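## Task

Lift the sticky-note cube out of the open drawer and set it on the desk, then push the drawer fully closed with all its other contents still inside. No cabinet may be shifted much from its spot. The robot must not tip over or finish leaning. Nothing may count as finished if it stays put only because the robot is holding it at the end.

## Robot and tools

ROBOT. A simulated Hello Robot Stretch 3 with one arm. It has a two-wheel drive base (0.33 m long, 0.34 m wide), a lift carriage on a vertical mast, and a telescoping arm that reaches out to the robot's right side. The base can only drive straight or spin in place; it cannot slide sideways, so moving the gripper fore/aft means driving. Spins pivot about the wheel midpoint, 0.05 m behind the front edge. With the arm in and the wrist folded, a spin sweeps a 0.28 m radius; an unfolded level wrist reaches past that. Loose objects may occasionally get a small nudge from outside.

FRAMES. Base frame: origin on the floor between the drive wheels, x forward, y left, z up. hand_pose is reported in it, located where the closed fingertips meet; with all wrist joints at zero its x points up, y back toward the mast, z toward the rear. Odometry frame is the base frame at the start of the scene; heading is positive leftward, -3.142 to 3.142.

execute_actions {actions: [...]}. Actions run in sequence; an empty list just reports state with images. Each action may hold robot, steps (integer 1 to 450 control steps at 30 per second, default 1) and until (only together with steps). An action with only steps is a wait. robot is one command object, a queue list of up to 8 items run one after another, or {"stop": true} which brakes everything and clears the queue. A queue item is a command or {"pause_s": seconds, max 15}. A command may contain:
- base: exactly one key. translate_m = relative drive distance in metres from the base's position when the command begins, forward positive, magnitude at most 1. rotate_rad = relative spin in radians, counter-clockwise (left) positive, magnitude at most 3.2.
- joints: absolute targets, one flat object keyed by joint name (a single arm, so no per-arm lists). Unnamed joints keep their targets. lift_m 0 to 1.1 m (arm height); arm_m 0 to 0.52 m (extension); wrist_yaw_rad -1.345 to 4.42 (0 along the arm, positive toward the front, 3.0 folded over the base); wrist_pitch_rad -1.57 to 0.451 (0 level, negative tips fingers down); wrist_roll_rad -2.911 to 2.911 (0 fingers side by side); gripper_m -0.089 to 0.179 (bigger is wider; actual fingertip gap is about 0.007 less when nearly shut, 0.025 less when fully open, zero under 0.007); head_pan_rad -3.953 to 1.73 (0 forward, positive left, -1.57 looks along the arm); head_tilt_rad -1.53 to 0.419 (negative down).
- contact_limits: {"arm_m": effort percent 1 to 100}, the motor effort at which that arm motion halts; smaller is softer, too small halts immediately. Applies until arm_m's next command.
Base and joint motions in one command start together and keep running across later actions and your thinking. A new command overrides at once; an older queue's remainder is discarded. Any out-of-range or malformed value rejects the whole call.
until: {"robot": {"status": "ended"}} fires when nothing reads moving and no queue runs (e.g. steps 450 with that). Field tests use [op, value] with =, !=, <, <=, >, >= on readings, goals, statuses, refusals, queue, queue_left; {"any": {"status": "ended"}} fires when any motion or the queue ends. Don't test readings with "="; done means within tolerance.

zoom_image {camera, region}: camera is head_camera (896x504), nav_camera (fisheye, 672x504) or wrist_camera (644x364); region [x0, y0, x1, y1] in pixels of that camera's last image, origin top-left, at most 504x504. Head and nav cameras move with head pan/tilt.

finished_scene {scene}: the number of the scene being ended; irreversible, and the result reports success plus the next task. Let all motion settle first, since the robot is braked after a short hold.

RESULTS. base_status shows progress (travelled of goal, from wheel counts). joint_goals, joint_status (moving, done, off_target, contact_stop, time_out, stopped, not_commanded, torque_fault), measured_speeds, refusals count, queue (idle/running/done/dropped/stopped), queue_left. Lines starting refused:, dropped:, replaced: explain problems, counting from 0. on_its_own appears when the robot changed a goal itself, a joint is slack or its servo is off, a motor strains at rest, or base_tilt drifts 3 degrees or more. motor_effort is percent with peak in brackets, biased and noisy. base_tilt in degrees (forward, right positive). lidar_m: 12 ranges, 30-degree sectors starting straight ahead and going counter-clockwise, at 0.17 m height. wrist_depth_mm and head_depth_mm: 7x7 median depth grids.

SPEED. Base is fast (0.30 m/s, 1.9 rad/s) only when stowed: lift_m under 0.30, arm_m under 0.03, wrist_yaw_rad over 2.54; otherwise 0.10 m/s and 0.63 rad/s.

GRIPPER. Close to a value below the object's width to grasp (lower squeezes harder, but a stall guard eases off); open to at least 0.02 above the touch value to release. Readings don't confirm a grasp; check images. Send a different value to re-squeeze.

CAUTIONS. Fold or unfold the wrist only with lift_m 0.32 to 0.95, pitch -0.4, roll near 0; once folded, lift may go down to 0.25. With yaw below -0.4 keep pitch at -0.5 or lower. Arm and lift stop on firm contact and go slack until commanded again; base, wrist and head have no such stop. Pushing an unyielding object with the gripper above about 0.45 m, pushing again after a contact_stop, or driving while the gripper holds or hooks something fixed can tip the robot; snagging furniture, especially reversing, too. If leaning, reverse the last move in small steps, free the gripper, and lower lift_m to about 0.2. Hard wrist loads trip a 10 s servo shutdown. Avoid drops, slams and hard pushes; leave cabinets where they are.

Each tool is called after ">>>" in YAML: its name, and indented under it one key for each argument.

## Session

>>> execute_actions:
  actions:
    - {"robot":{"joints":{"head_tilt_rad":-0.5}},"steps":100,"until":{"robot":{"status":"ended"}}}

>>> execute_actions:
  actions:
    - {"robot":{"joints":{"head_pan_rad":-1.6}},"steps":100,"until":{"robot":{"status":"ended"}}}

>>> execute_actions:
  actions:
    - {"robot":{"joints":{"head_pan_rad":-3.2}},"steps":100,"until":{"robot":{"status":"ended"}}}

Scene clock: 0.87 s.
robot.base_odometry: x=+0.000 y=+0.000 heading=+0.000 (m, m, rad; robot's odometry frame)
robot.turned_by_wheels: +0.000 (rad since the last result)
robot.turned_by_imu: +0.000 (rad since the last result)
robot.base_tilt: forward=-1.5 right=+0.3 (deg)
robot.lidar_m: 1.92 1.87 1.95 1.99 1.77 1.43 2.84 2.47 2.36 1.87 1.32 1.37
robot.head_depth_mm: 1995 2230 2420 2478 1929 1529 1272 / 1877 2065 2292 2500 1933 1538 1266 / 1791 1978 2169 2405 1927 1523 1263 / 1694 1869 2051 2282 1950 1527 1258 / 1634 1791 1940 2162 1930 1526 1271 / 1565 1712 1862 2057 1935 1524 1263 / 1517 1621 1778 1948 1939 1528 1256
robot.base_status: not_commanded
robot.joint_positions: lift_m=+0.394 arm_m=+0.002 wrist_yaw_rad=+3.004 wrist_pitch_rad=-0.359 wrist_roll_rad=-0.006 gripper_m=+0.037 head_pan_rad=-0.012 head_tilt_rad=-0.493
robot.joint_goals: lift_m=+0.394 arm_m=+0.002 wrist_yaw_rad=+3.004 wrist_pitch_rad=-0.359 wrist_roll_rad=-0.006 gripper_m=+0.037 head_pan_rad=-0.012 head_tilt_rad=-0.500
robot.joint_status: lift_m=not_commanded arm_m=not_commanded wrist_yaw_rad=not_commanded wrist_pitch_rad=not_commanded wrist_roll_rad=not_commanded gripper_m=not_commanded head_pan_rad=not_commanded head_tilt_rad=done
robot.measured_speeds: translate_m=+0.000 rotate_rad=+0.000 lift_m=+0.000 arm_m=+0.000 wrist_yaw_rad=+0.000 wrist_pitch_rad=+0.000 wrist_roll_rad=+0.000 head_pan_rad=+0.000 head_tilt_rad=+0.000
robot: refusals=0 queue=done queue_left=0
robot.motor_effort: left_wheel=+0(1) right_wheel=+0(1) lift_m=+26(26) arm_m=-1(1) wrist_yaw_rad=+1(1) wrist_pitch_rad=+4(4) wrist_roll_rad=+0(0) gripper_m=-1(0) head_pan_rad=+1(0) head_tilt_rad=-4(39) (%)
robot.hand_pose: x=+0.0105 y=+0.0827 z=+0.4202 quat_wxyz=(+0.174, +0.700, +0.079, +0.688) (m; robot's base frame)
robot.wrist_depth_mm: - - - - - - - / - - - - - - - / - - - - - - - / - - - - - - - / 805 830 - 800 834 800 821 / 670 679 - 683 665 674 664 / 592 574 579 583 582 575 569
pictures: head_camera (sideways: a quarter turn clockwise sets it upright), nav_camera (sideways: a quarter turn counterclockwise sets it upright), wrist_camera
camera_calibration (this result's frames):
head_camera: T_world_to_cam=[[-0.492301, -0.0222946, -0.87014, 1.15638], [-0.0353635, 0.999359, -0.00559772, 0.0144618], [0.869707, 0.0280155, -0.492773, 0.595834], [0, 0, 0, 1]] pos_world=[0.0515958, -0.00536413, 1.2999]
nav_camera: T_world_to_cam=[[0.516351, -0.00192584, 0.856375, -1.07577], [0.0198396, -0.999702, -0.0142105, 0.0750105], [0.856147, 0.0243278, -0.516159, 0.6211], [0, 0, 0, 1]] pos_world=[0.0222319, 0.0578065, 1.24291]
wrist_camera: T_world_to_cam=[[0.991068, -0.132456, -0.0154561, 0.0115706], [-0.0833662, -0.524923, -0.847057, 0.430065], [0.104085, 0.84078, -0.531277, 0.316998], [0, 0, 0, 1]] pos_world=[-0.00860916, -0.0392425, 0.532883]
Images, in order (width x height): head_camera 896x504, nav_camera 672x504, wrist_camera 644x364.

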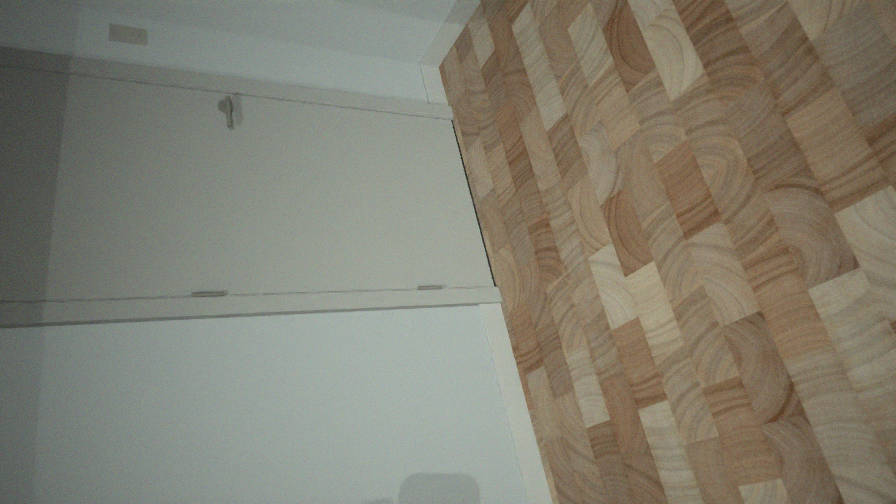

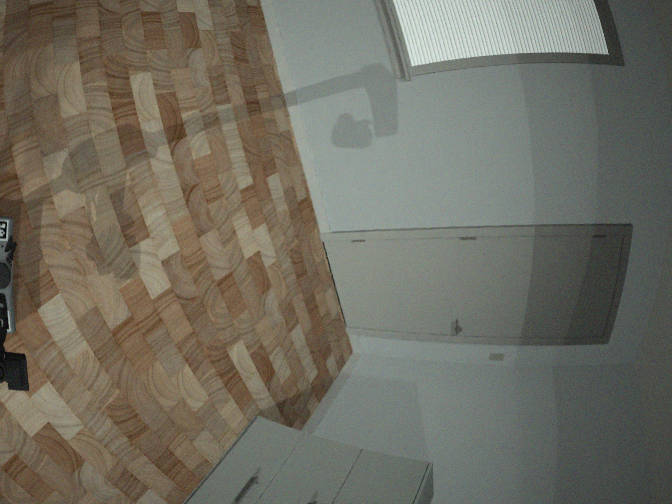

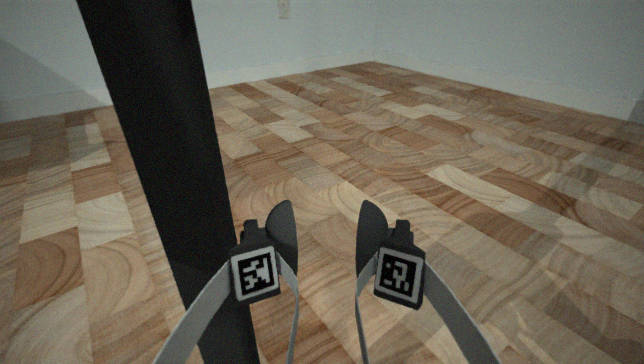

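Scene clock: 2.17 s.
robot.base_odometry: x=+0.000 y=+0.000 heading=+0.000 (m, m, rad; robot's odometry frame)
robot.turned_by_wheels: +0.000 (rad since the last result)
robot.turned_by_imu: +0.000 (rad since the last result)
robot.base_tilt: forward=-1.5 right=+0.2 (deg)
robot.lidar_m: 1.92 1.87 1.96 1.99 1.77 1.43 2.83 2.47 2.37 1.88 1.32 1.37
robot.head_depth_mm: 1977 2221 2474 2640 1946 1538 1269 / 1881 2073 2315 2494 1924 1541 1264 / 1778 1964 2166 2402 1942 1528 1264 / 1680 1834 2024 2294 1946 1521 1269 / 1607 1743 1935 2138 1930 1517 1270 / 1543 1655 1831 2017 1856 1534 1263 / 1483 1596 1272 1372 1520 1523 1258
robot.base_status: not_commanded
robot.joint_positions: lift_m=+0.394 arm_m=+0.002 wrist_yaw_rad=+3.004 wrist_pitch_rad=-0.359 wrist_roll_rad=-0.006 gripper_m=+0.037 head_pan_rad=-1.593 head_tilt_rad=-0.494
robot.joint_goals: lift_m=+0.394 arm_m=+0.002 wrist_yaw_rad=+3.004 wrist_pitch_rad=-0.359 wrist_roll_rad=-0.006 gripper_m=+0.037 head_pan_rad=-1.600 head_tilt_rad=-0.500
robot.joint_status: lift_m=not_commanded arm_m=not_commanded wrist_yaw_rad=not_commanded wrist_pitch_rad=not_commanded wrist_roll_rad=not_commanded gripper_m=not_commanded head_pan_rad=done head_tilt_rad=done
robot.measured_speeds: translate_m=+0.000 rotate_rad=+0.000 lift_m=+0.000 arm_m=+0.000 wrist_yaw_rad=+0.000 wrist_pitch_rad=+0.000 wrist_roll_rad=+0.000 head_pan_rad=+0.000 head_tilt_rad=+0.000
robot: refusals=0 queue=done queue_left=0
robot.motor_effort: left_wheel=+1(0) right_wheel=-1(1) lift_m=+25(26) arm_m=-1(1) wrist_yaw_rad=+1(1) wrist_pitch_rad=+5(4) wrist_roll_rad=+0(0) gripper_m=-1(0) head_pan_rad=-4(65) head_tilt_rad=-4(3) (%)
robot.hand_pose: x=+0.0105 y=+0.0827 z=+0.4202 quat_wxyz=(+0.174, +0.700, +0.079, +0.688) (m; robot's base frame)
robot.wrist_depth_mm: - - - - - - - / - - - - - - - / - - - - - - - / - - - - - - - / 844 795 - 818 848 816 801 / 682 688 - 667 685 662 675 / 581 575 585 571 576 573 566
pictures: head_camera (sideways: a quarter turn clockwise sets it upright), nav_camera (sideways: a quarter turn counterclockwise sets it upright), wrist_camera
camera_calibration (this result's frames):
head_camera: T_world_to_cam=[[-0.0174714, 0.492809, -0.869962, 1.15325], [0.999657, 0.025589, -0.00558055, 0.00812578], [0.0195113, -0.869761, -0.493087, 0.601429], [0, 0, 0, 1]] pos_world=[0.000291162, -0.0454404, 1.29988]
nav_camera: T_world_to_cam=[[-0.00698304, -0.516617, 0.856188, -1.07233], [-0.999848, -0.0100553, -0.014222, 0.0812457], [0.0159566, -0.856158, -0.516468, 0.626627], [0, 0, 0, 1]] pos_world=[0.0637464, -0.0166752, 1.24291]
wrist_camera: T_world_to_cam=[[0.991068, -0.132457, -0.0154563, 0.0115707], [-0.0833665, -0.524922, -0.847058, 0.430065], [0.104085, 0.84078, -0.531276, 0.316998], [0, 0, 0, 1]] pos_world=[-0.00860912, -0.0392425, 0.532883]
Images, in order (width x height): head_camera 896x504, nav_camera 672x504, wrist_camera 644x364.

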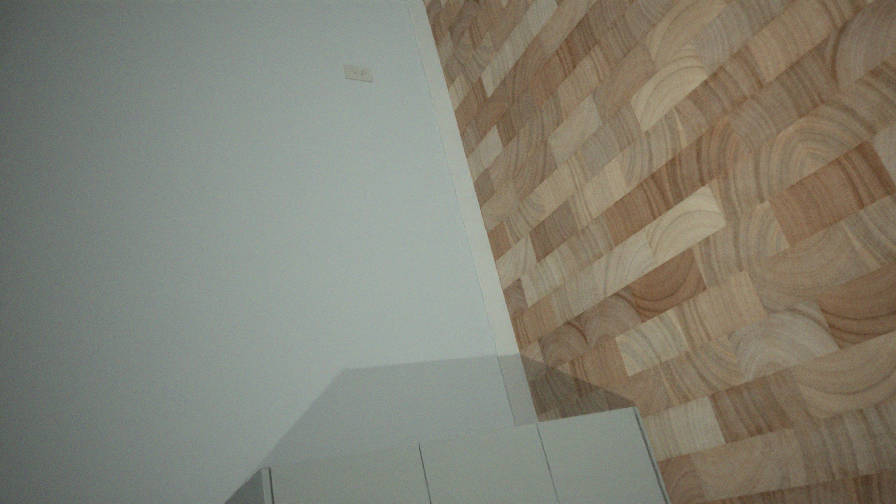

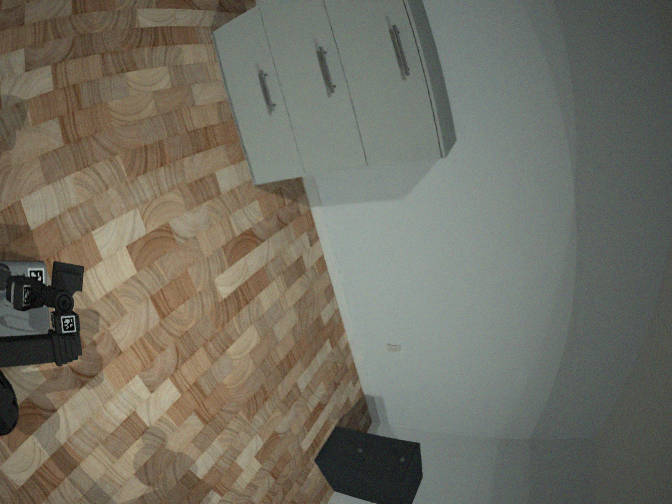

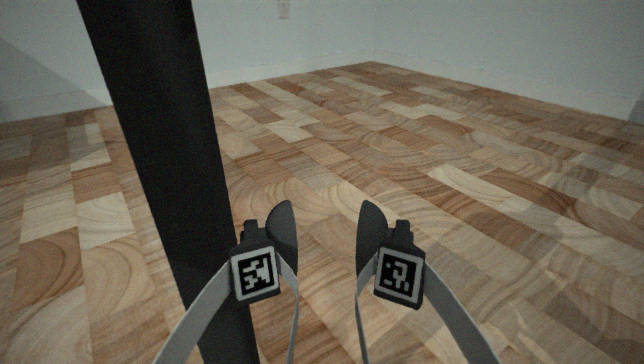

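Scene clock: 3.50 s.
robot.base_odometry: x=+0.000 y=+0.000 heading=+0.000 (m, m, rad; robot's odometry frame)
robot.turned_by_wheels: +0.000 (rad since the last result)
robot.turned_by_imu: +0.000 (rad since the last result)
robot.base_tilt: forward=-1.6 right=+0.3 (deg)
robot.lidar_m: 1.92 1.87 1.96 1.99 1.77 1.43 2.83 2.47 2.37 1.87 1.32 1.37
robot.head_depth_mm: 2229 2367 2493 2269 1921 1535 1257 / 2501 2699 2809 2653 1925 1519 1265 / 2827 2986 3124 2639 1944 1528 1264 / 2726 2999 3273 2640 1922 1521 1265 / 2612 2808 3101 2627 1943 1530 1260 / 2451 2718 2938 2653 1928 1536 1253 / 2379 2582 2497 2576 1930 1514 1264
robot.base_status: not_commanded
robot.joint_positions: lift_m=+0.394 arm_m=+0.002 wrist_yaw_rad=+3.004 wrist_pitch_rad=-0.359 wrist_roll_rad=-0.006 gripper_m=+0.037 head_pan_rad=-3.193 head_tilt_rad=-0.494
robot.joint_goals: lift_m=+0.394 arm_m=+0.002 wrist_yaw_rad=+3.004 wrist_pitch_rad=-0.359 wrist_roll_rad=-0.006 gripper_m=+0.037 head_pan_rad=-3.200 head_tilt_rad=-0.500
robot.joint_status: lift_m=not_commanded arm_m=not_commanded wrist_yaw_rad=not_commanded wrist_pitch_rad=not_commanded wrist_roll_rad=not_commanded gripper_m=not_commanded head_pan_rad=done head_tilt_rad=done
robot.measured_speeds: translate_m=+0.000 rotate_rad=+0.000 lift_m=+0.000 arm_m=+0.000 wrist_yaw_rad=+0.000 wrist_pitch_rad=+0.000 wrist_roll_rad=+0.000 head_pan_rad=+0.000 head_tilt_rad=+0.000
robot: refusals=0 queue=done queue_left=0
robot.motor_effort: left_wheel=-1(1) right_wheel=+0(1) lift_m=+26(26) arm_m=-1(0) wrist_yaw_rad=+1(1) wrist_pitch_rad=+5(4) wrist_roll_rad=+0(0) gripper_m=+1(0) head_pan_rad=-4(59) head_tilt_rad=-3(3) (%)
robot.hand_pose: x=+0.0105 y=+0.0827 z=+0.4202 quat_wxyz=(+0.174, +0.700, +0.079, +0.688) (m; robot's base frame)
robot.wrist_depth_mm: - - - - - - - / - - - - - - - / - - - - - - - / - - - - - - - / 825 794 - 825 865 813 817 / 685 692 - 673 670 683 670 / 582 579 575 572 577 578 567
pictures: head_camera (sideways: a quarter turn clockwise sets it upright), nav_camera (sideways: a quarter turn counterclockwise sets it upright), wrist_camera
camera_calibration (this result's frames):
head_camera: T_world_to_cam=[[0.493149, 0.00307079, -0.869939, 1.1501], [-0.00361375, -0.999978, -0.00557837, 0.0142429], [-0.869937, 0.00589471, -0.493127, 0.606906], [0, 0, 0, 1]] pos_world=[-0.0391512, 0.00713333, 1.29988]
nav_camera: T_world_to_cam=[[-0.516232, 0.0220684, 0.856164, -1.06919], [0.0191473, 0.999715, -0.0142235, 0.0750317], [-0.856235, 0.00905059, -0.516508, 0.631999], [0, 0, 0, 1]] pos_world=[-0.0122488, -0.057135, 1.2429]
wrist_camera: T_world_to_cam=[[0.991068, -0.132456, -0.0154563, 0.0115707], [-0.0833663, -0.524923, -0.847057, 0.430065], [0.104085, 0.84078, -0.531277, 0.316998], [0, 0, 0, 1]] pos_world=[-0.00860915, -0.0392425, 0.532883]
Images, in order (width x height): head_camera 896x504, nav_camera 672x504, wrist_camera 644x364.

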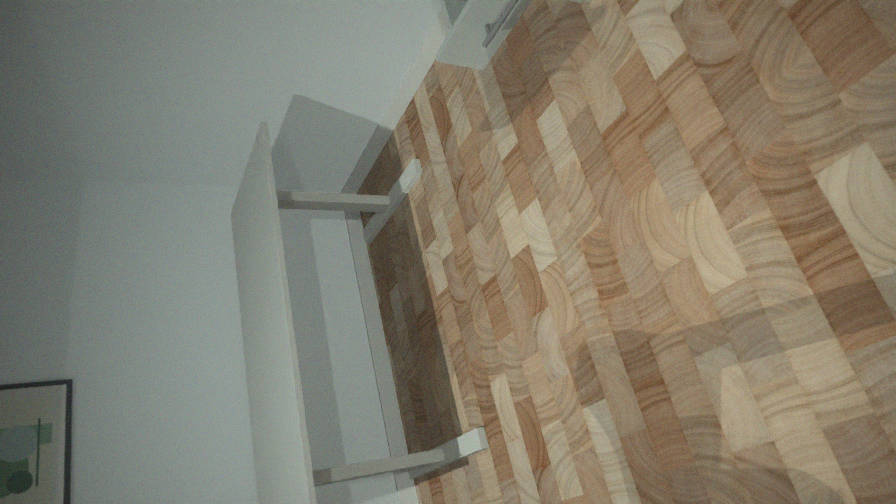

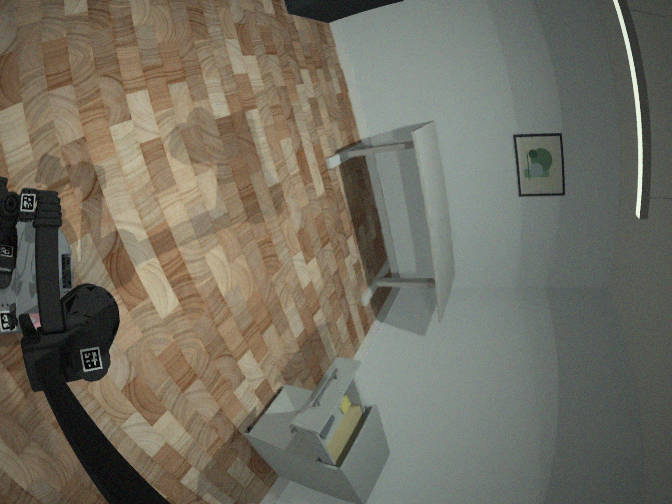

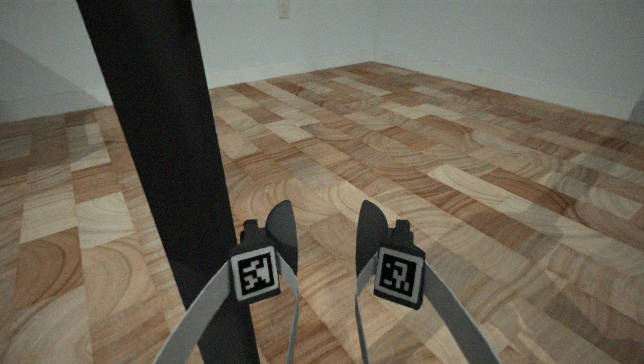

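>>> execute_actions:
  actions:
    - {"robot":{"base":{"rotate_rad":2.6},"joints":{"head_pan_rad":0,"lift_m":0.27,"wrist_pitch_rad":-0.4}},"steps":300,"until":{"robot":{"status":"ended"}}}

Scene clock: 7.10 s.
robot.base_odometry: x=+0.000 y=+0.000 heading=+2.600 (m, m, rad; robot's odometry frame)
robot.turned_by_wheels: +2.600 (rad since the last result)
robot.turned_by_imu: +2.643 (rad since the last result)
robot.base_tilt: forward=-1.7 right=+0.3 (deg)
robot.lidar_m: 1.42 2.79 2.47 2.36 1.88 1.32 1.37 1.93 1.87 1.94 1.99 1.88
robot.head_depth_mm: 1596 1735 1884 2065 1940 1534 1259 / 1704 1836 1957 1678 1861 1526 1263 / 1804 1961 2045 1597 1775 1530 1268 / 1898 2108 2295 1592 1878 1529 1261 / 2064 2265 2516 2244 1932 1535 1253 / 2214 2439 2761 2658 1904 1532 1258 / 2375 2686 3003 2640 1927 1536 1256
robot.base_status: done (rotate_rad +2.5999 of +2.6000)
robot.joint_positions: lift_m=+0.270 arm_m=+0.002 wrist_yaw_rad=+3.004 wrist_pitch_rad=-0.415 wrist_roll_rad=-0.006 gripper_m=+0.037 head_pan_rad=-0.007 head_tilt_rad=-0.494
robot.joint_goals: lift_m=+0.270 arm_m=+0.002 wrist_yaw_rad=+3.004 wrist_pitch_rad=-0.400 wrist_roll_rad=-0.006 gripper_m=+0.037 head_pan_rad=+0.000 head_tilt_rad=-0.500
robot.joint_status: lift_m=done arm_m=not_commanded wrist_yaw_rad=not_commanded wrist_pitch_rad=done wrist_roll_rad=not_commanded gripper_m=not_commanded head_pan_rad=done head_tilt_rad=done
robot.measured_speeds: translate_m=+0.000 rotate_rad=+0.000 lift_m=+0.000 arm_m=+0.000 wrist_yaw_rad=+0.000 wrist_pitch_rad=+0.000 wrist_roll_rad=+0.000 head_pan_rad=+0.000 head_tilt_rad=+0.000
robot: refusals=0 queue=done queue_left=0
robot.motor_effort: left_wheel=-2(10) right_wheel=+3(10) lift_m=+23(25) arm_m=-1(1) wrist_yaw_rad=+2(1) wrist_pitch_rad=+5(4) wrist_roll_rad=+0(0) gripper_m=-1(1) head_pan_rad=+4(57) head_tilt_rad=-4(4) (%)
robot.hand_pose: x=+0.0096 y=+0.0761 z=+0.2836 quat_wxyz=(+0.193, +0.698, +0.098, +0.683) (m; robot's base frame)
robot.wrist_depth_mm: - - - - - - - / - - - - - - - / 944 946 914 919 925 947 905 / 723 714 716 708 720 710 718 / 598 584 - 595 609 573 580 / 492 511 - - 480 488 485 / - - - - 414 418 418
pictures: head_camera (sideways: a quarter turn clockwise sets it upright), nav_camera (sideways: a quarter turn counterclockwise sets it upright), wrist_camera
camera_calibration (this result's frames):
head_camera: T_world_to_cam=[[-0.493009, -0.024845, -0.869669, 1.15577], [-0.0405581, 0.999162, -0.00555229, 0.0144343], [0.869078, 0.0325348, -0.493604, 0.596918], [0, 0, 0, 1]] pos_world=[0.0516211, -0.00512778, 1.29986]
nav_camera: T_world_to_cam=[[0.517172, 0.00074989, 0.855881, -1.07513], [0.0250173, -0.999586, -0.0142411, 0.0750188], [0.855516, 0.0287769, -0.516977, 0.622168], [0, 0, 0, 1]] pos_world=[0.0218751, 0.0578899, 1.2429]
wrist_camera: T_world_to_cam=[[0.990943, -0.133366, -0.0156908, 0.00961194], [-0.0897772, -0.571065, -0.815981, 0.305507], [0.0998636, 0.809999, -0.577866, 0.265653], [0, 0, 0, 1]] pos_world=[-0.00862644, -0.0394326, 0.40295]
Images, in order (width x height): head_camera 896x504, nav_camera 672x504, wrist_camera 644x364.

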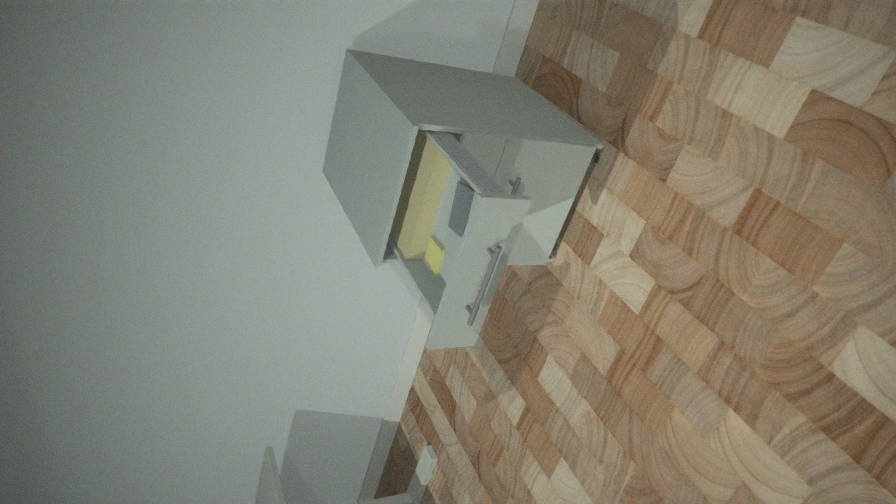

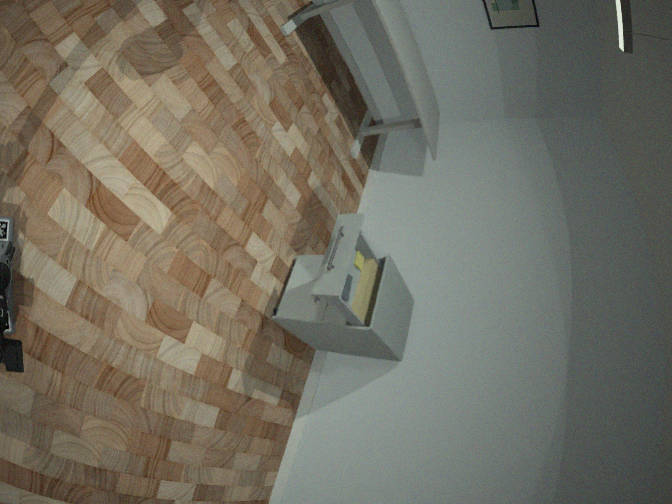

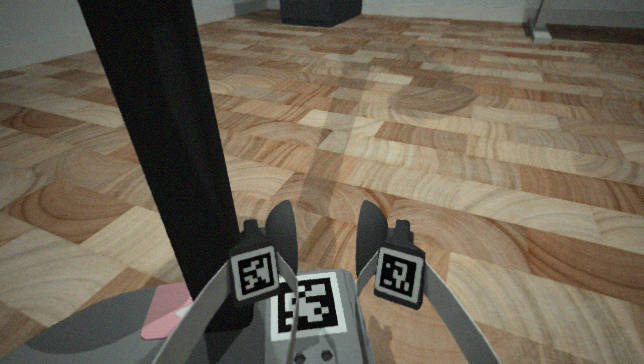

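>>> execute_actions:
  actions:
    - {"robot":[{"base":{"rotate_rad":0.375},"joints":{"head_pan_rad":-1.57,"head_tilt_rad":-0.9}},{"base":{"translate_m":1.0}},{"base":{"rotate_rad":0.61}},{"joints":{"lift_m":0.9}},{"joints":{"wrist_yaw_rad":0,"gripper_m":0.13}},{"joints":{"wrist_pitch_rad":-1.57,"arm_m":0.35}}],"steps":450,"until":{"robot":{"status":"ended"}}}
    - {"steps":400,"until":{"robot":{"status":"ended"}}}

Scene clock: 28.03 s.
robot.base_odometry: x=-0.986 y=+0.166 heading=-2.699 (m, m, rad; robot's odometry frame)
robot.turned_by_wheels: +0.985 (rad since the last result)
robot.turned_by_imu: +1.006 (rad since the last result)
robot.base_tilt: forward=-1.6 right=+0.3 (deg)
robot.lidar_m: 1.67 2.14 2.06 2.43 2.14 2.80 2.66 1.97 0.76 0.72 1.36 1.80
robot.head_depth_mm: 1110 - 1003 1600 864 1222 1091 / 1116 - 989 950 784 1227 1111 / 1136 - 950 965 793 1228 1118 / 1160 1204 989 952 801 1229 1112 / 1160 1328 1512 1549 886 1236 1100 / 1167 1365 1651 1627 1399 1230 1097 / 1167 1374 1643 1644 1405 1229 1097
robot.base_status: done (rotate_rad +0.6099 of +0.6100)
robot.joint_positions: lift_m=+0.900 arm_m=+0.350 wrist_yaw_rad=+0.001 wrist_pitch_rad=-1.565 wrist_roll_rad=-0.006 gripper_m=+0.130 head_pan_rad=-1.563 head_tilt_rad=-0.889
robot.joint_goals: lift_m=+0.900 arm_m=+0.350 wrist_yaw_rad=+0.000 wrist_pitch_rad=-1.570 wrist_roll_rad=-0.006 gripper_m=+0.130 head_pan_rad=-1.570 head_tilt_rad=-0.900
robot.joint_status: lift_m=done arm_m=done wrist_yaw_rad=done wrist_pitch_rad=done wrist_roll_rad=not_commanded gripper_m=done head_pan_rad=done head_tilt_rad=done
robot.measured_speeds: translate_m=+0.000 rotate_rad=+0.000 lift_m=+0.000 arm_m=+0.000 wrist_yaw_rad=+0.000 wrist_pitch_rad=+0.000 wrist_roll_rad=+0.000 head_pan_rad=+0.000 head_tilt_rad=+0.000
robot: refusals=0 queue=done queue_left=0
robot.motor_effort: left_wheel=-3(10) right_wheel=+2(9) lift_m=+28(30) arm_m=+5(8) wrist_yaw_rad=-2(4) wrist_pitch_rad=-3(4) wrist_roll_rad=+0(0) gripper_m=+1(80) head_pan_rad=-4(63) head_tilt_rad=-7(40) (%)
robot.hand_pose: x=-0.0217 y=-0.4719 z=+0.7822 quat_wxyz=(+0.503, +0.500, -0.499, -0.497) (m; robot's base frame)
robot.wrist_depth_mm: 896 883 384 392 379 389 884 / 913 903 401 404 390 394 925 / 947 936 413 408 410 411 958 / 977 968 422 424 398 426 951 / - 988 382 371 365 370 990 / - - - - - - - / - - - - - - -
pictures: head_camera (sideways: a quarter turn clockwise sets it upright), nav_camera (sideways: a quarter turn counterclockwise sets it upright), wrist_camera
camera_calibration (this result's frames):
head_camera: T_world_to_cam=[[-0.0341974, 0.789265, -0.6131, 0.818558], [0.998482, 0.0534911, 0.0131678, -0.0162733], [0.0431882, -0.611718, -0.789896, 0.987362], [0, 0, 0, 1]] pos_world=[0.00159876, -0.0412014, 1.28198]
nav_camera: T_world_to_cam=[[0.0104008, -0.806596, 0.591011, -0.726828], [-0.999178, -0.0315386, -0.0254592, 0.0958608], [0.039175, -0.590261, -0.806261, 1.00342], [0, 0, 0, 1]] pos_world=[0.0640327, 0.00904563, 1.24102]
wrist_camera: T_world_to_cam=[[-0.999881, 0.0123197, -0.00933287, -0.00403487], [0.01027, 0.980854, 0.194474, 0.340808], [0.01155, 0.194355, -0.980863, 1.02355], [0, 0, 0, 1]] pos_world=[-0.0193565, -0.533164, 0.937644]
Images, in order (width x height): head_camera 896x504, nav_camera 672x504, wrist_camera 644x364.

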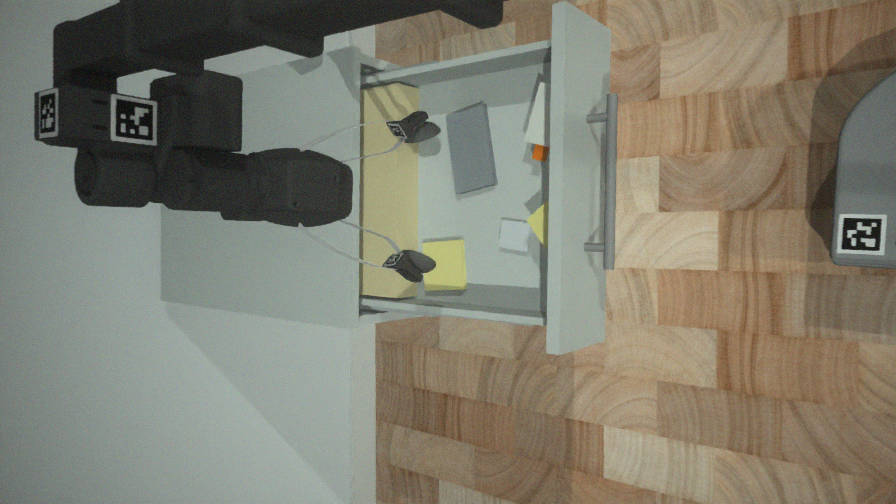

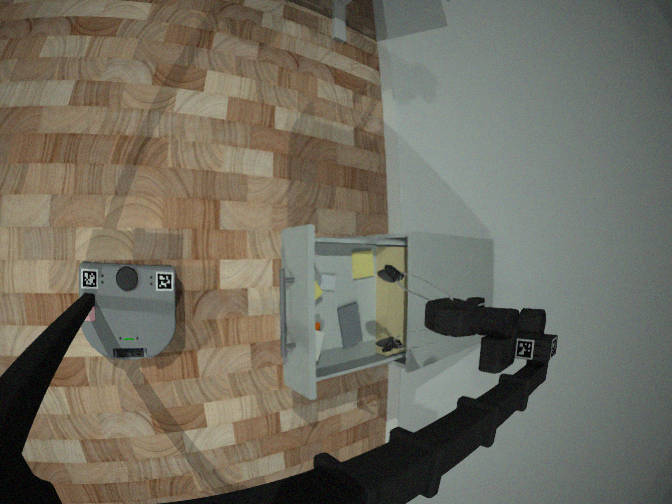

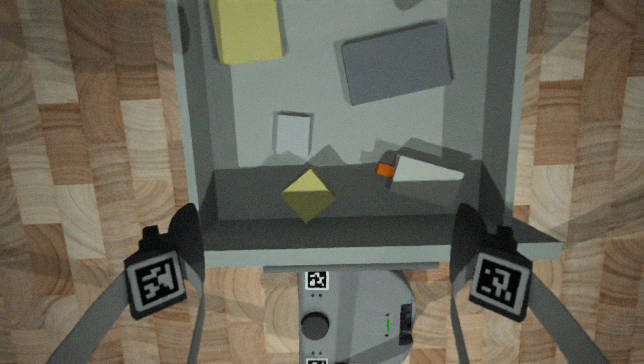

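>>> execute_actions:
  actions:
    - {"robot":{"base":{"translate_m":0.027},"joints":{"wrist_roll_rad":-0.785,"arm_m":0.327,"lift_m":0.78,"gripper_m":0.085}},"steps":450,"until":{"robot":{"status":"ended"}}}

Scene clock: 30.20 s.
robot.base_odometry: x=-1.011 y=+0.154 heading=-2.699 (m, m, rad; robot's odometry frame)
robot.turned_by_wheels: +0.000 (rad since the last result)
robot.turned_by_imu: +0.000 (rad since the last result)
robot.base_tilt: forward=-1.6 right=+0.4 (deg)
robot.lidar_m: 1.64 2.12 2.04 2.43 2.24 2.82 2.69 1.97 0.75 0.72 1.35 1.80
robot.head_depth_mm: 1153 1346 1587 - - - 1084 / 1164 1229 - 963 788 1226 1109 / 1154 1185 - 921 794 1230 1114 / 1159 1195 995 955 798 1221 1111 / 1162 1361 1600 1591 1350 1234 1100 / 1163 1369 1644 1634 1403 1230 1098 / 1164 1368 1656 1639 1407 1230 1105
robot.base_status: done (translate_m +0.0270 of +0.0270)
robot.joint_positions: lift_m=+0.780 arm_m=+0.327 wrist_yaw_rad=+0.001 wrist_pitch_rad=-1.565 wrist_roll_rad=-0.780 gripper_m=+0.085 head_pan_rad=-1.563 head_tilt_rad=-0.889
robot.joint_goals: lift_m=+0.780 arm_m=+0.327 wrist_yaw_rad=+0.000 wrist_pitch_rad=-1.570 wrist_roll_rad=-0.785 gripper_m=+0.085 head_pan_rad=-1.570 head_tilt_rad=-0.900
robot.joint_status: lift_m=done arm_m=done wrist_yaw_rad=done wrist_pitch_rad=done wrist_roll_rad=done gripper_m=done head_pan_rad=done head_tilt_rad=done
robot.measured_speeds: translate_m=+0.000 rotate_rad=+0.000 lift_m=+0.000 arm_m=+0.000 wrist_yaw_rad=+0.000 wrist_pitch_rad=+0.000 wrist_roll_rad=+0.000 head_pan_rad=+0.000 head_tilt_rad=+0.000
robot: refusals=0 queue=done queue_left=0
robot.motor_effort: left_wheel=-2(4) right_wheel=+3(7) lift_m=+22(29) arm_m=-6(10) wrist_yaw_rad=-1(1) wrist_pitch_rad=-2(2) wrist_roll_rad=-2(2) gripper_m=+0(81) head_pan_rad=-5(5) head_tilt_rad=-6(6) (%)
robot.hand_pose: x=-0.0215 y=-0.4499 z=+0.6625 quat_wxyz=(+0.654, +0.651, -0.272, -0.271) (m; robot's base frame)
robot.wrist_depth_mm: 785 777 758 276 276 277 272 / 783 788 276 285 285 284 286 / 789 218 292 292 291 286 294 / 853 201 270 302 305 294 300 / 840 884 216 272 310 311 310 / 882 877 - 238 323 322 283 / 914 - - 221 297 310 910
pictures: head_camera (sideways: a quarter turn clockwise sets it upright), nav_camera (sideways: a quarter turn counterclockwise sets it upright), wrist_camera
camera_calibration (this result's frames):
head_camera: T_world_to_cam=[[-0.0341975, 0.789265, -0.6131, 0.818558], [0.998481, 0.0534912, 0.0131678, -0.0162733], [0.0431883, -0.611718, -0.789896, 0.987362], [0, 0, 0, 1]] pos_world=[0.00159877, -0.0412014, 1.28198]
nav_camera: T_world_to_cam=[[0.0104009, -0.806596, 0.591011, -0.726828], [-0.999178, -0.0315388, -0.0254592, 0.0958608], [0.039175, -0.590261, -0.806261, 1.00342], [0, 0, 0, 1]] pos_world=[0.0640327, 0.00904564, 1.24102]
wrist_camera: T_world_to_cam=[[-0.723424, -0.690378, -0.00605758, -0.317647], [-0.677775, 0.708493, 0.196621, 0.203689], [-0.131451, 0.146346, -0.980461, 0.876875], [0, 0, 0, 1]] pos_world=[0.0235276, -0.491935, 0.817768]
Images, in order (width x height): head_camera 896x504, nav_camera 672x504, wrist_camera 644x364.

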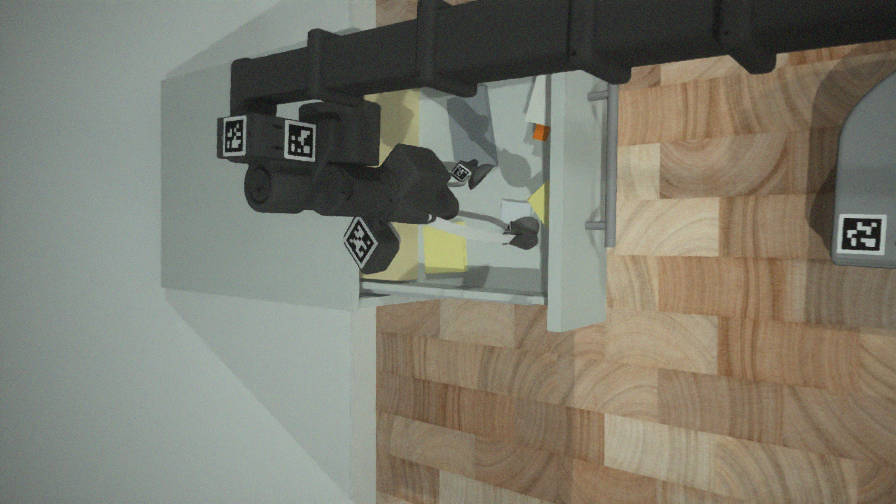

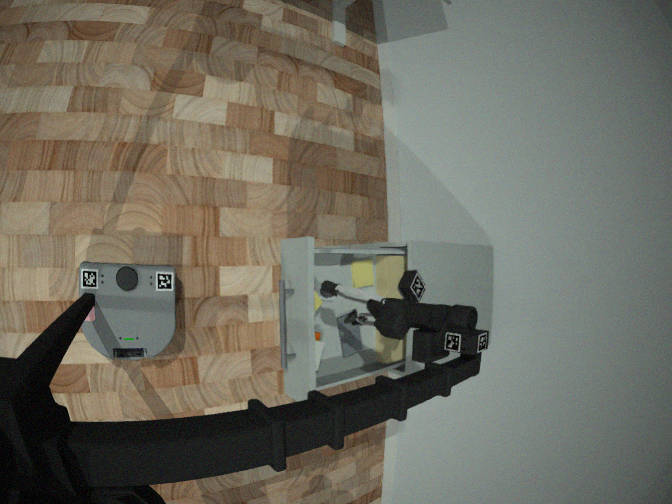

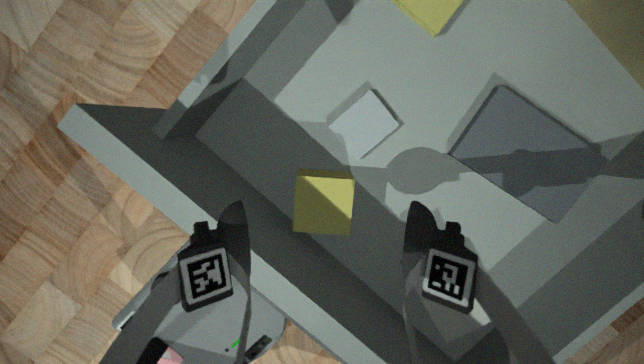

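>>> execute_actions:
  actions:
    - {"robot":{"joints":{"lift_m":0.71,"gripper_m":0.075}},"steps":450,"until":{"robot":{"status":"ended"}}}

Scene clock: 31.63 s.
robot.base_odometry: x=-1.011 y=+0.154 heading=-2.699 (m, m, rad; robot's odometry frame)
robot.turned_by_wheels: +0.000 (rad since the last result)
robot.turned_by_imu: +0.000 (rad since the last result)
robot.base_tilt: forward=-1.5 right=+0.3 (deg)
robot.lidar_m: 1.64 2.11 2.04 2.43 2.24 2.82 2.69 1.97 0.76 0.72 1.35 1.80
robot.head_depth_mm: 1155 1356 1489 1607 776 - - / 1159 1178 1019 915 783 1218 1108 / 1158 1193 1020 - 790 1225 1114 / 1162 1197 993 940 798 1235 1114 / 1168 1353 1597 1588 1351 1230 1097 / 1158 1371 1649 1637 1403 1237 1097 / 1167 1367 1653 1641 1399 1232 1105
robot.base_status: done (translate_m +0.0270 of +0.0270)
robot.joint_positions: lift_m=+0.710 arm_m=+0.327 wrist_yaw_rad=+0.000 wrist_pitch_rad=-1.559 wrist_roll_rad=-0.780 gripper_m=+0.075 head_pan_rad=-1.563 head_tilt_rad=-0.890
robot.joint_goals: lift_m=+0.710 arm_m=+0.327 wrist_yaw_rad=+0.000 wrist_pitch_rad=-1.570 wrist_roll_rad=-0.785 gripper_m=+0.075 head_pan_rad=-1.570 head_tilt_rad=-0.900
robot.joint_status: lift_m=done arm_m=done wrist_yaw_rad=done wrist_pitch_rad=done wrist_roll_rad=done gripper_m=done head_pan_rad=done head_tilt_rad=done
robot.measured_speeds: translate_m=+0.000 rotate_rad=+0.000 lift_m=+0.000 arm_m=+0.000 wrist_yaw_rad=+0.000 wrist_pitch_rad=+0.000 wrist_roll_rad=+0.000 head_pan_rad=+0.000 head_tilt_rad=+0.000
robot: refusals=0 queue=done queue_left=0
robot.motor_effort: left_wheel=-2(3) right_wheel=+2(5) lift_m=+22(22) arm_m=-6(6) wrist_yaw_rad=+0(1) wrist_pitch_rad=-4(8) wrist_roll_rad=-2(3) gripper_m=+0(46) head_pan_rad=-5(4) head_tilt_rad=-6(6) (%)
robot.hand_pose: x=-0.0215 y=-0.4515 z=+0.5923 quat_wxyz=(+0.656, +0.649, -0.274, -0.271) (m; robot's base frame)
robot.wrist_depth_mm: 697 685 188 210 211 212 212 / 709 174 218 217 218 218 217 / 163 191 225 223 220 225 217 / 137 176 229 227 232 230 222 / 128 144 208 198 239 239 231 / 786 130 172 217 247 247 249 / 845 - 137 187 251 227 254
pictures: head_camera (sideways: a quarter turn clockwise sets it upright), nav_camera (sideways: a quarter turn counterclockwise sets it upright), wrist_camera
camera_calibration (this result's frames):
head_camera: T_world_to_cam=[[-0.0341786, 0.789368, -0.612969, 0.818387], [0.998483, 0.0534642, 0.0131754, -0.0162833], [0.0431721, -0.611588, -0.789997, 0.987494], [0, 0, 0, 1]] pos_world=[0.00159772, -0.041198, 1.28198]
nav_camera: T_world_to_cam=[[0.0103816, -0.806694, 0.590878, -0.726654], [-0.999179, -0.0315096, -0.0254631, 0.095866], [0.0391593, -0.590128, -0.806359, 1.00355], [0, 0, 0, 1]] pos_world=[0.0640328, 0.00905429, 1.24102]
wrist_camera: T_world_to_cam=[[-0.724516, -0.689256, -0.00178687, -0.321191], [-0.676652, 0.710769, 0.192222, 0.22228], [-0.13122, 0.140477, -0.98135, 0.806242], [0, 0, 0, 1]] pos_world=[0.0234939, -0.492631, 0.747904]
Images, in order (width x height): head_camera 896x504, nav_camera 672x504, wrist_camera 644x364.

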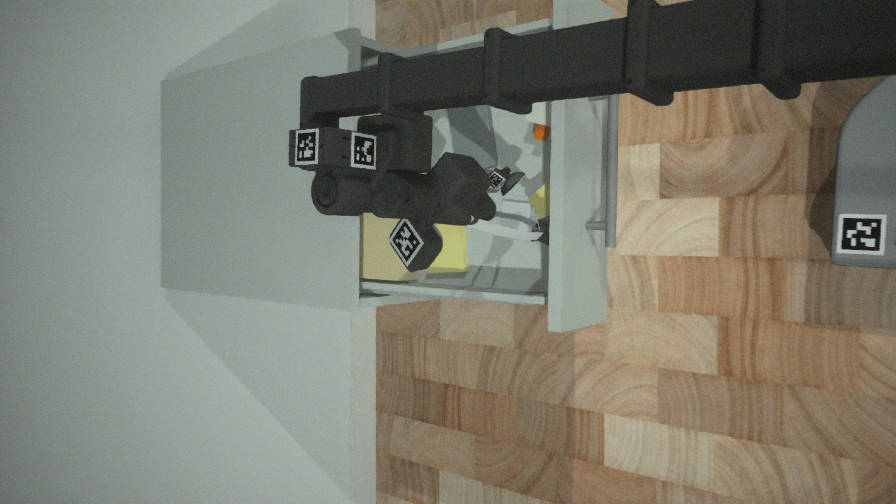

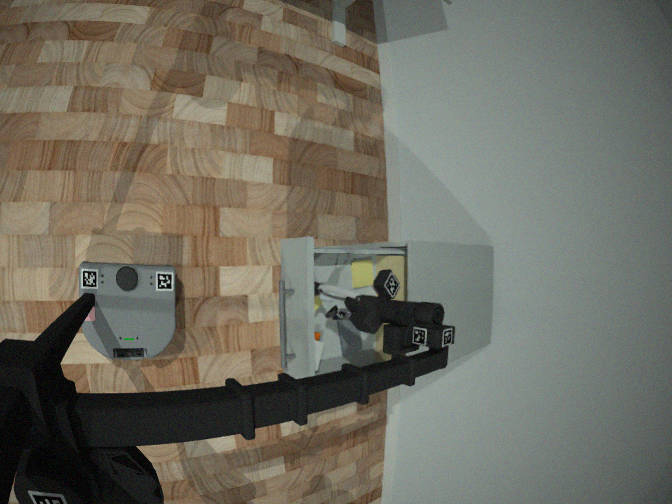

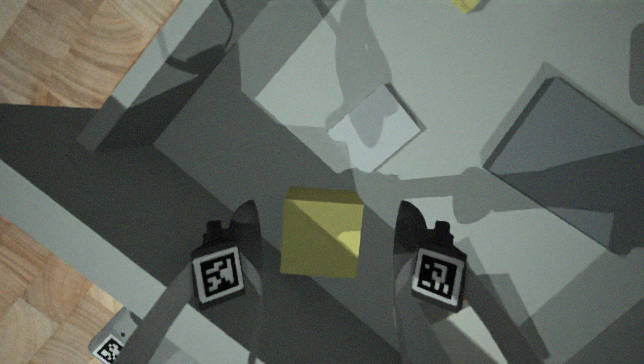

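>>> execute_actions:
  actions:
    - {"robot":[{"base":{"translate_m":0.006},"joints":{"arm_m":0.33}},{"joints":{"lift_m":0.662}},{"joints":{"gripper_m":0.0}},{"pause_s":0.5},{"joints":{"lift_m":0.82}}],"steps":450,"until":{"robot":{"status":"ended"}}}

Scene clock: 38.37 s.
robot.base_odometry: x=-1.016 y=+0.152 heading=-2.699 (m, m, rad; robot's odometry frame)
robot.turned_by_wheels: +0.000 (rad since the last result)
robot.turned_by_imu: +0.001 (rad since the last result)
robot.base_tilt: forward=-1.4 right=+0.3 (deg)
robot.lidar_m: 1.63 2.11 2.04 2.43 2.25 2.82 2.69 1.96 0.75 0.72 1.36 1.80
robot.head_depth_mm: 1159 1326 - - - 1228 1091 / 1153 1265 964 958 783 1230 1106 / 1162 1262 - 904 789 1227 1116 / 1159 1198 991 953 867 1225 1116 / 1157 1361 1604 1583 1340 1236 1094 / 1162 1364 1657 1633 1409 1237 1100 / 1169 1367 1652 1644 1407 1236 1102
robot.base_status: done (translate_m +0.0060 of +0.0060)
robot.joint_positions: lift_m=+0.820 arm_m=+0.330 wrist_yaw_rad=+0.000 wrist_pitch_rad=-1.564 wrist_roll_rad=-0.780 gripper_m=+0.007 head_pan_rad=-1.563 head_tilt_rad=-0.890
robot.joint_goals: lift_m=+0.820 arm_m=+0.330 wrist_yaw_rad=+0.000 wrist_pitch_rad=-1.570 wrist_roll_rad=-0.785 gripper_m=+0.006 head_pan_rad=-1.570 head_tilt_rad=-0.900
robot.joint_status: lift_m=done arm_m=done wrist_yaw_rad=done wrist_pitch_rad=done wrist_roll_rad=done gripper_m=done head_pan_rad=done head_tilt_rad=done
robot.measured_speeds: translate_m=+0.000 rotate_rad=+0.000 lift_m=+0.000 arm_m=+0.000 wrist_yaw_rad=+0.000 wrist_pitch_rad=+0.000 wrist_roll_rad=+0.000 head_pan_rad=+0.000 head_tilt_rad=+0.000
robot: refusals=0 queue=done queue_left=0
robot.on_its_own: gripper_m is held at +0.006, not at your +0.000, by its stall guard, which is not easing now
robot.motor_effort: left_wheel=-2(6) right_wheel=+2(5) lift_m=+29(31) arm_m=+5(6) wrist_yaw_rad=+1(0) wrist_pitch_rad=-2(5) wrist_roll_rad=-2(3) gripper_m=-20(96) head_pan_rad=-4(4) head_tilt_rad=-6(7) (%)
robot.hand_pose: x=-0.0215 y=-0.4522 z=+0.7022 quat_wxyz=(+0.655, +0.651, -0.273, -0.272) (m; robot's base frame)
robot.wrist_depth_mm: 810 806 803 314 305 314 270 / 831 811 326 322 322 327 311 / 853 282 332 328 331 329 334 / 881 884 279 344 347 334 343 / 923 887 258 156 350 353 327 / 936 936 - 148 336 359 946 / 928 997 - 153 329 338 975
pictures: head_camera (sideways: a quarter turn clockwise sets it upright), nav_camera (sideways: a quarter turn counterclockwise sets it upright), wrist_camera
camera_calibration (this result's frames):
head_camera: T_world_to_cam=[[-0.034179, 0.789368, -0.612969, 0.818387], [0.998483, 0.0534646, 0.0131754, -0.0162833], [0.0431724, -0.611588, -0.789997, 0.987494], [0, 0, 0, 1]] pos_world=[0.00159774, -0.041198, 1.28198]
nav_camera: T_world_to_cam=[[0.010382, -0.806694, 0.590878, -0.726654], [-0.999179, -0.0315101, -0.0254631, 0.095866], [0.0391596, -0.590128, -0.806359, 1.00355], [0, 0, 0, 1]] pos_world=[0.0640328, 0.00905431, 1.24102]
wrist_camera: T_world_to_cam=[[-0.724414, -0.689343, -0.00549246, -0.318923], [-0.676757, 0.709626, 0.196039, 0.198478], [-0.131241, 0.145731, -0.980581, 0.915958], [0, 0, 0, 1]] pos_world=[0.0235002, -0.494176, 0.857509]
Images, in order (width x height): head_camera 896x504, nav_camera 672x504, wrist_camera 644x364.

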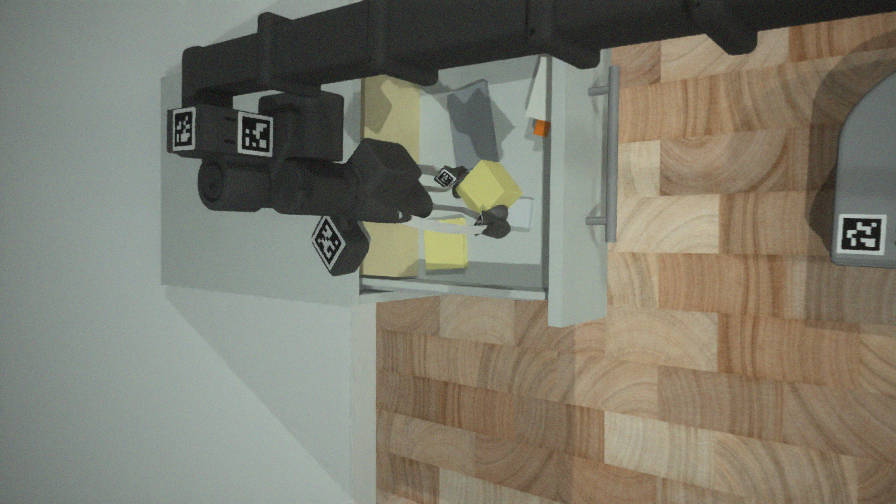

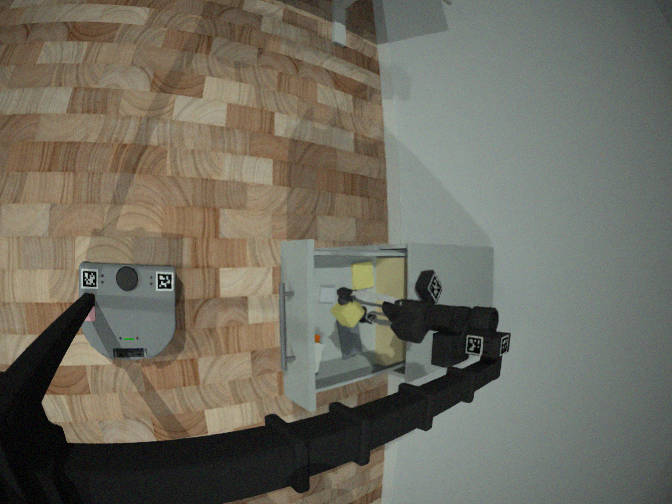

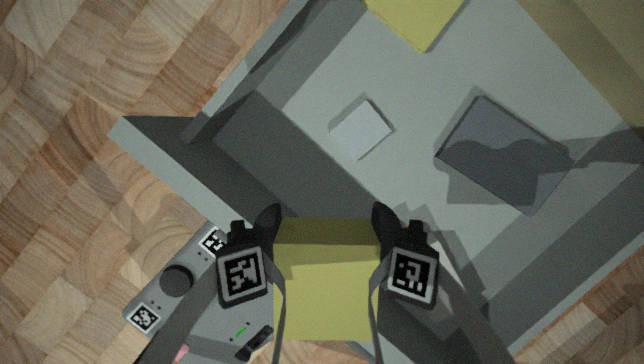

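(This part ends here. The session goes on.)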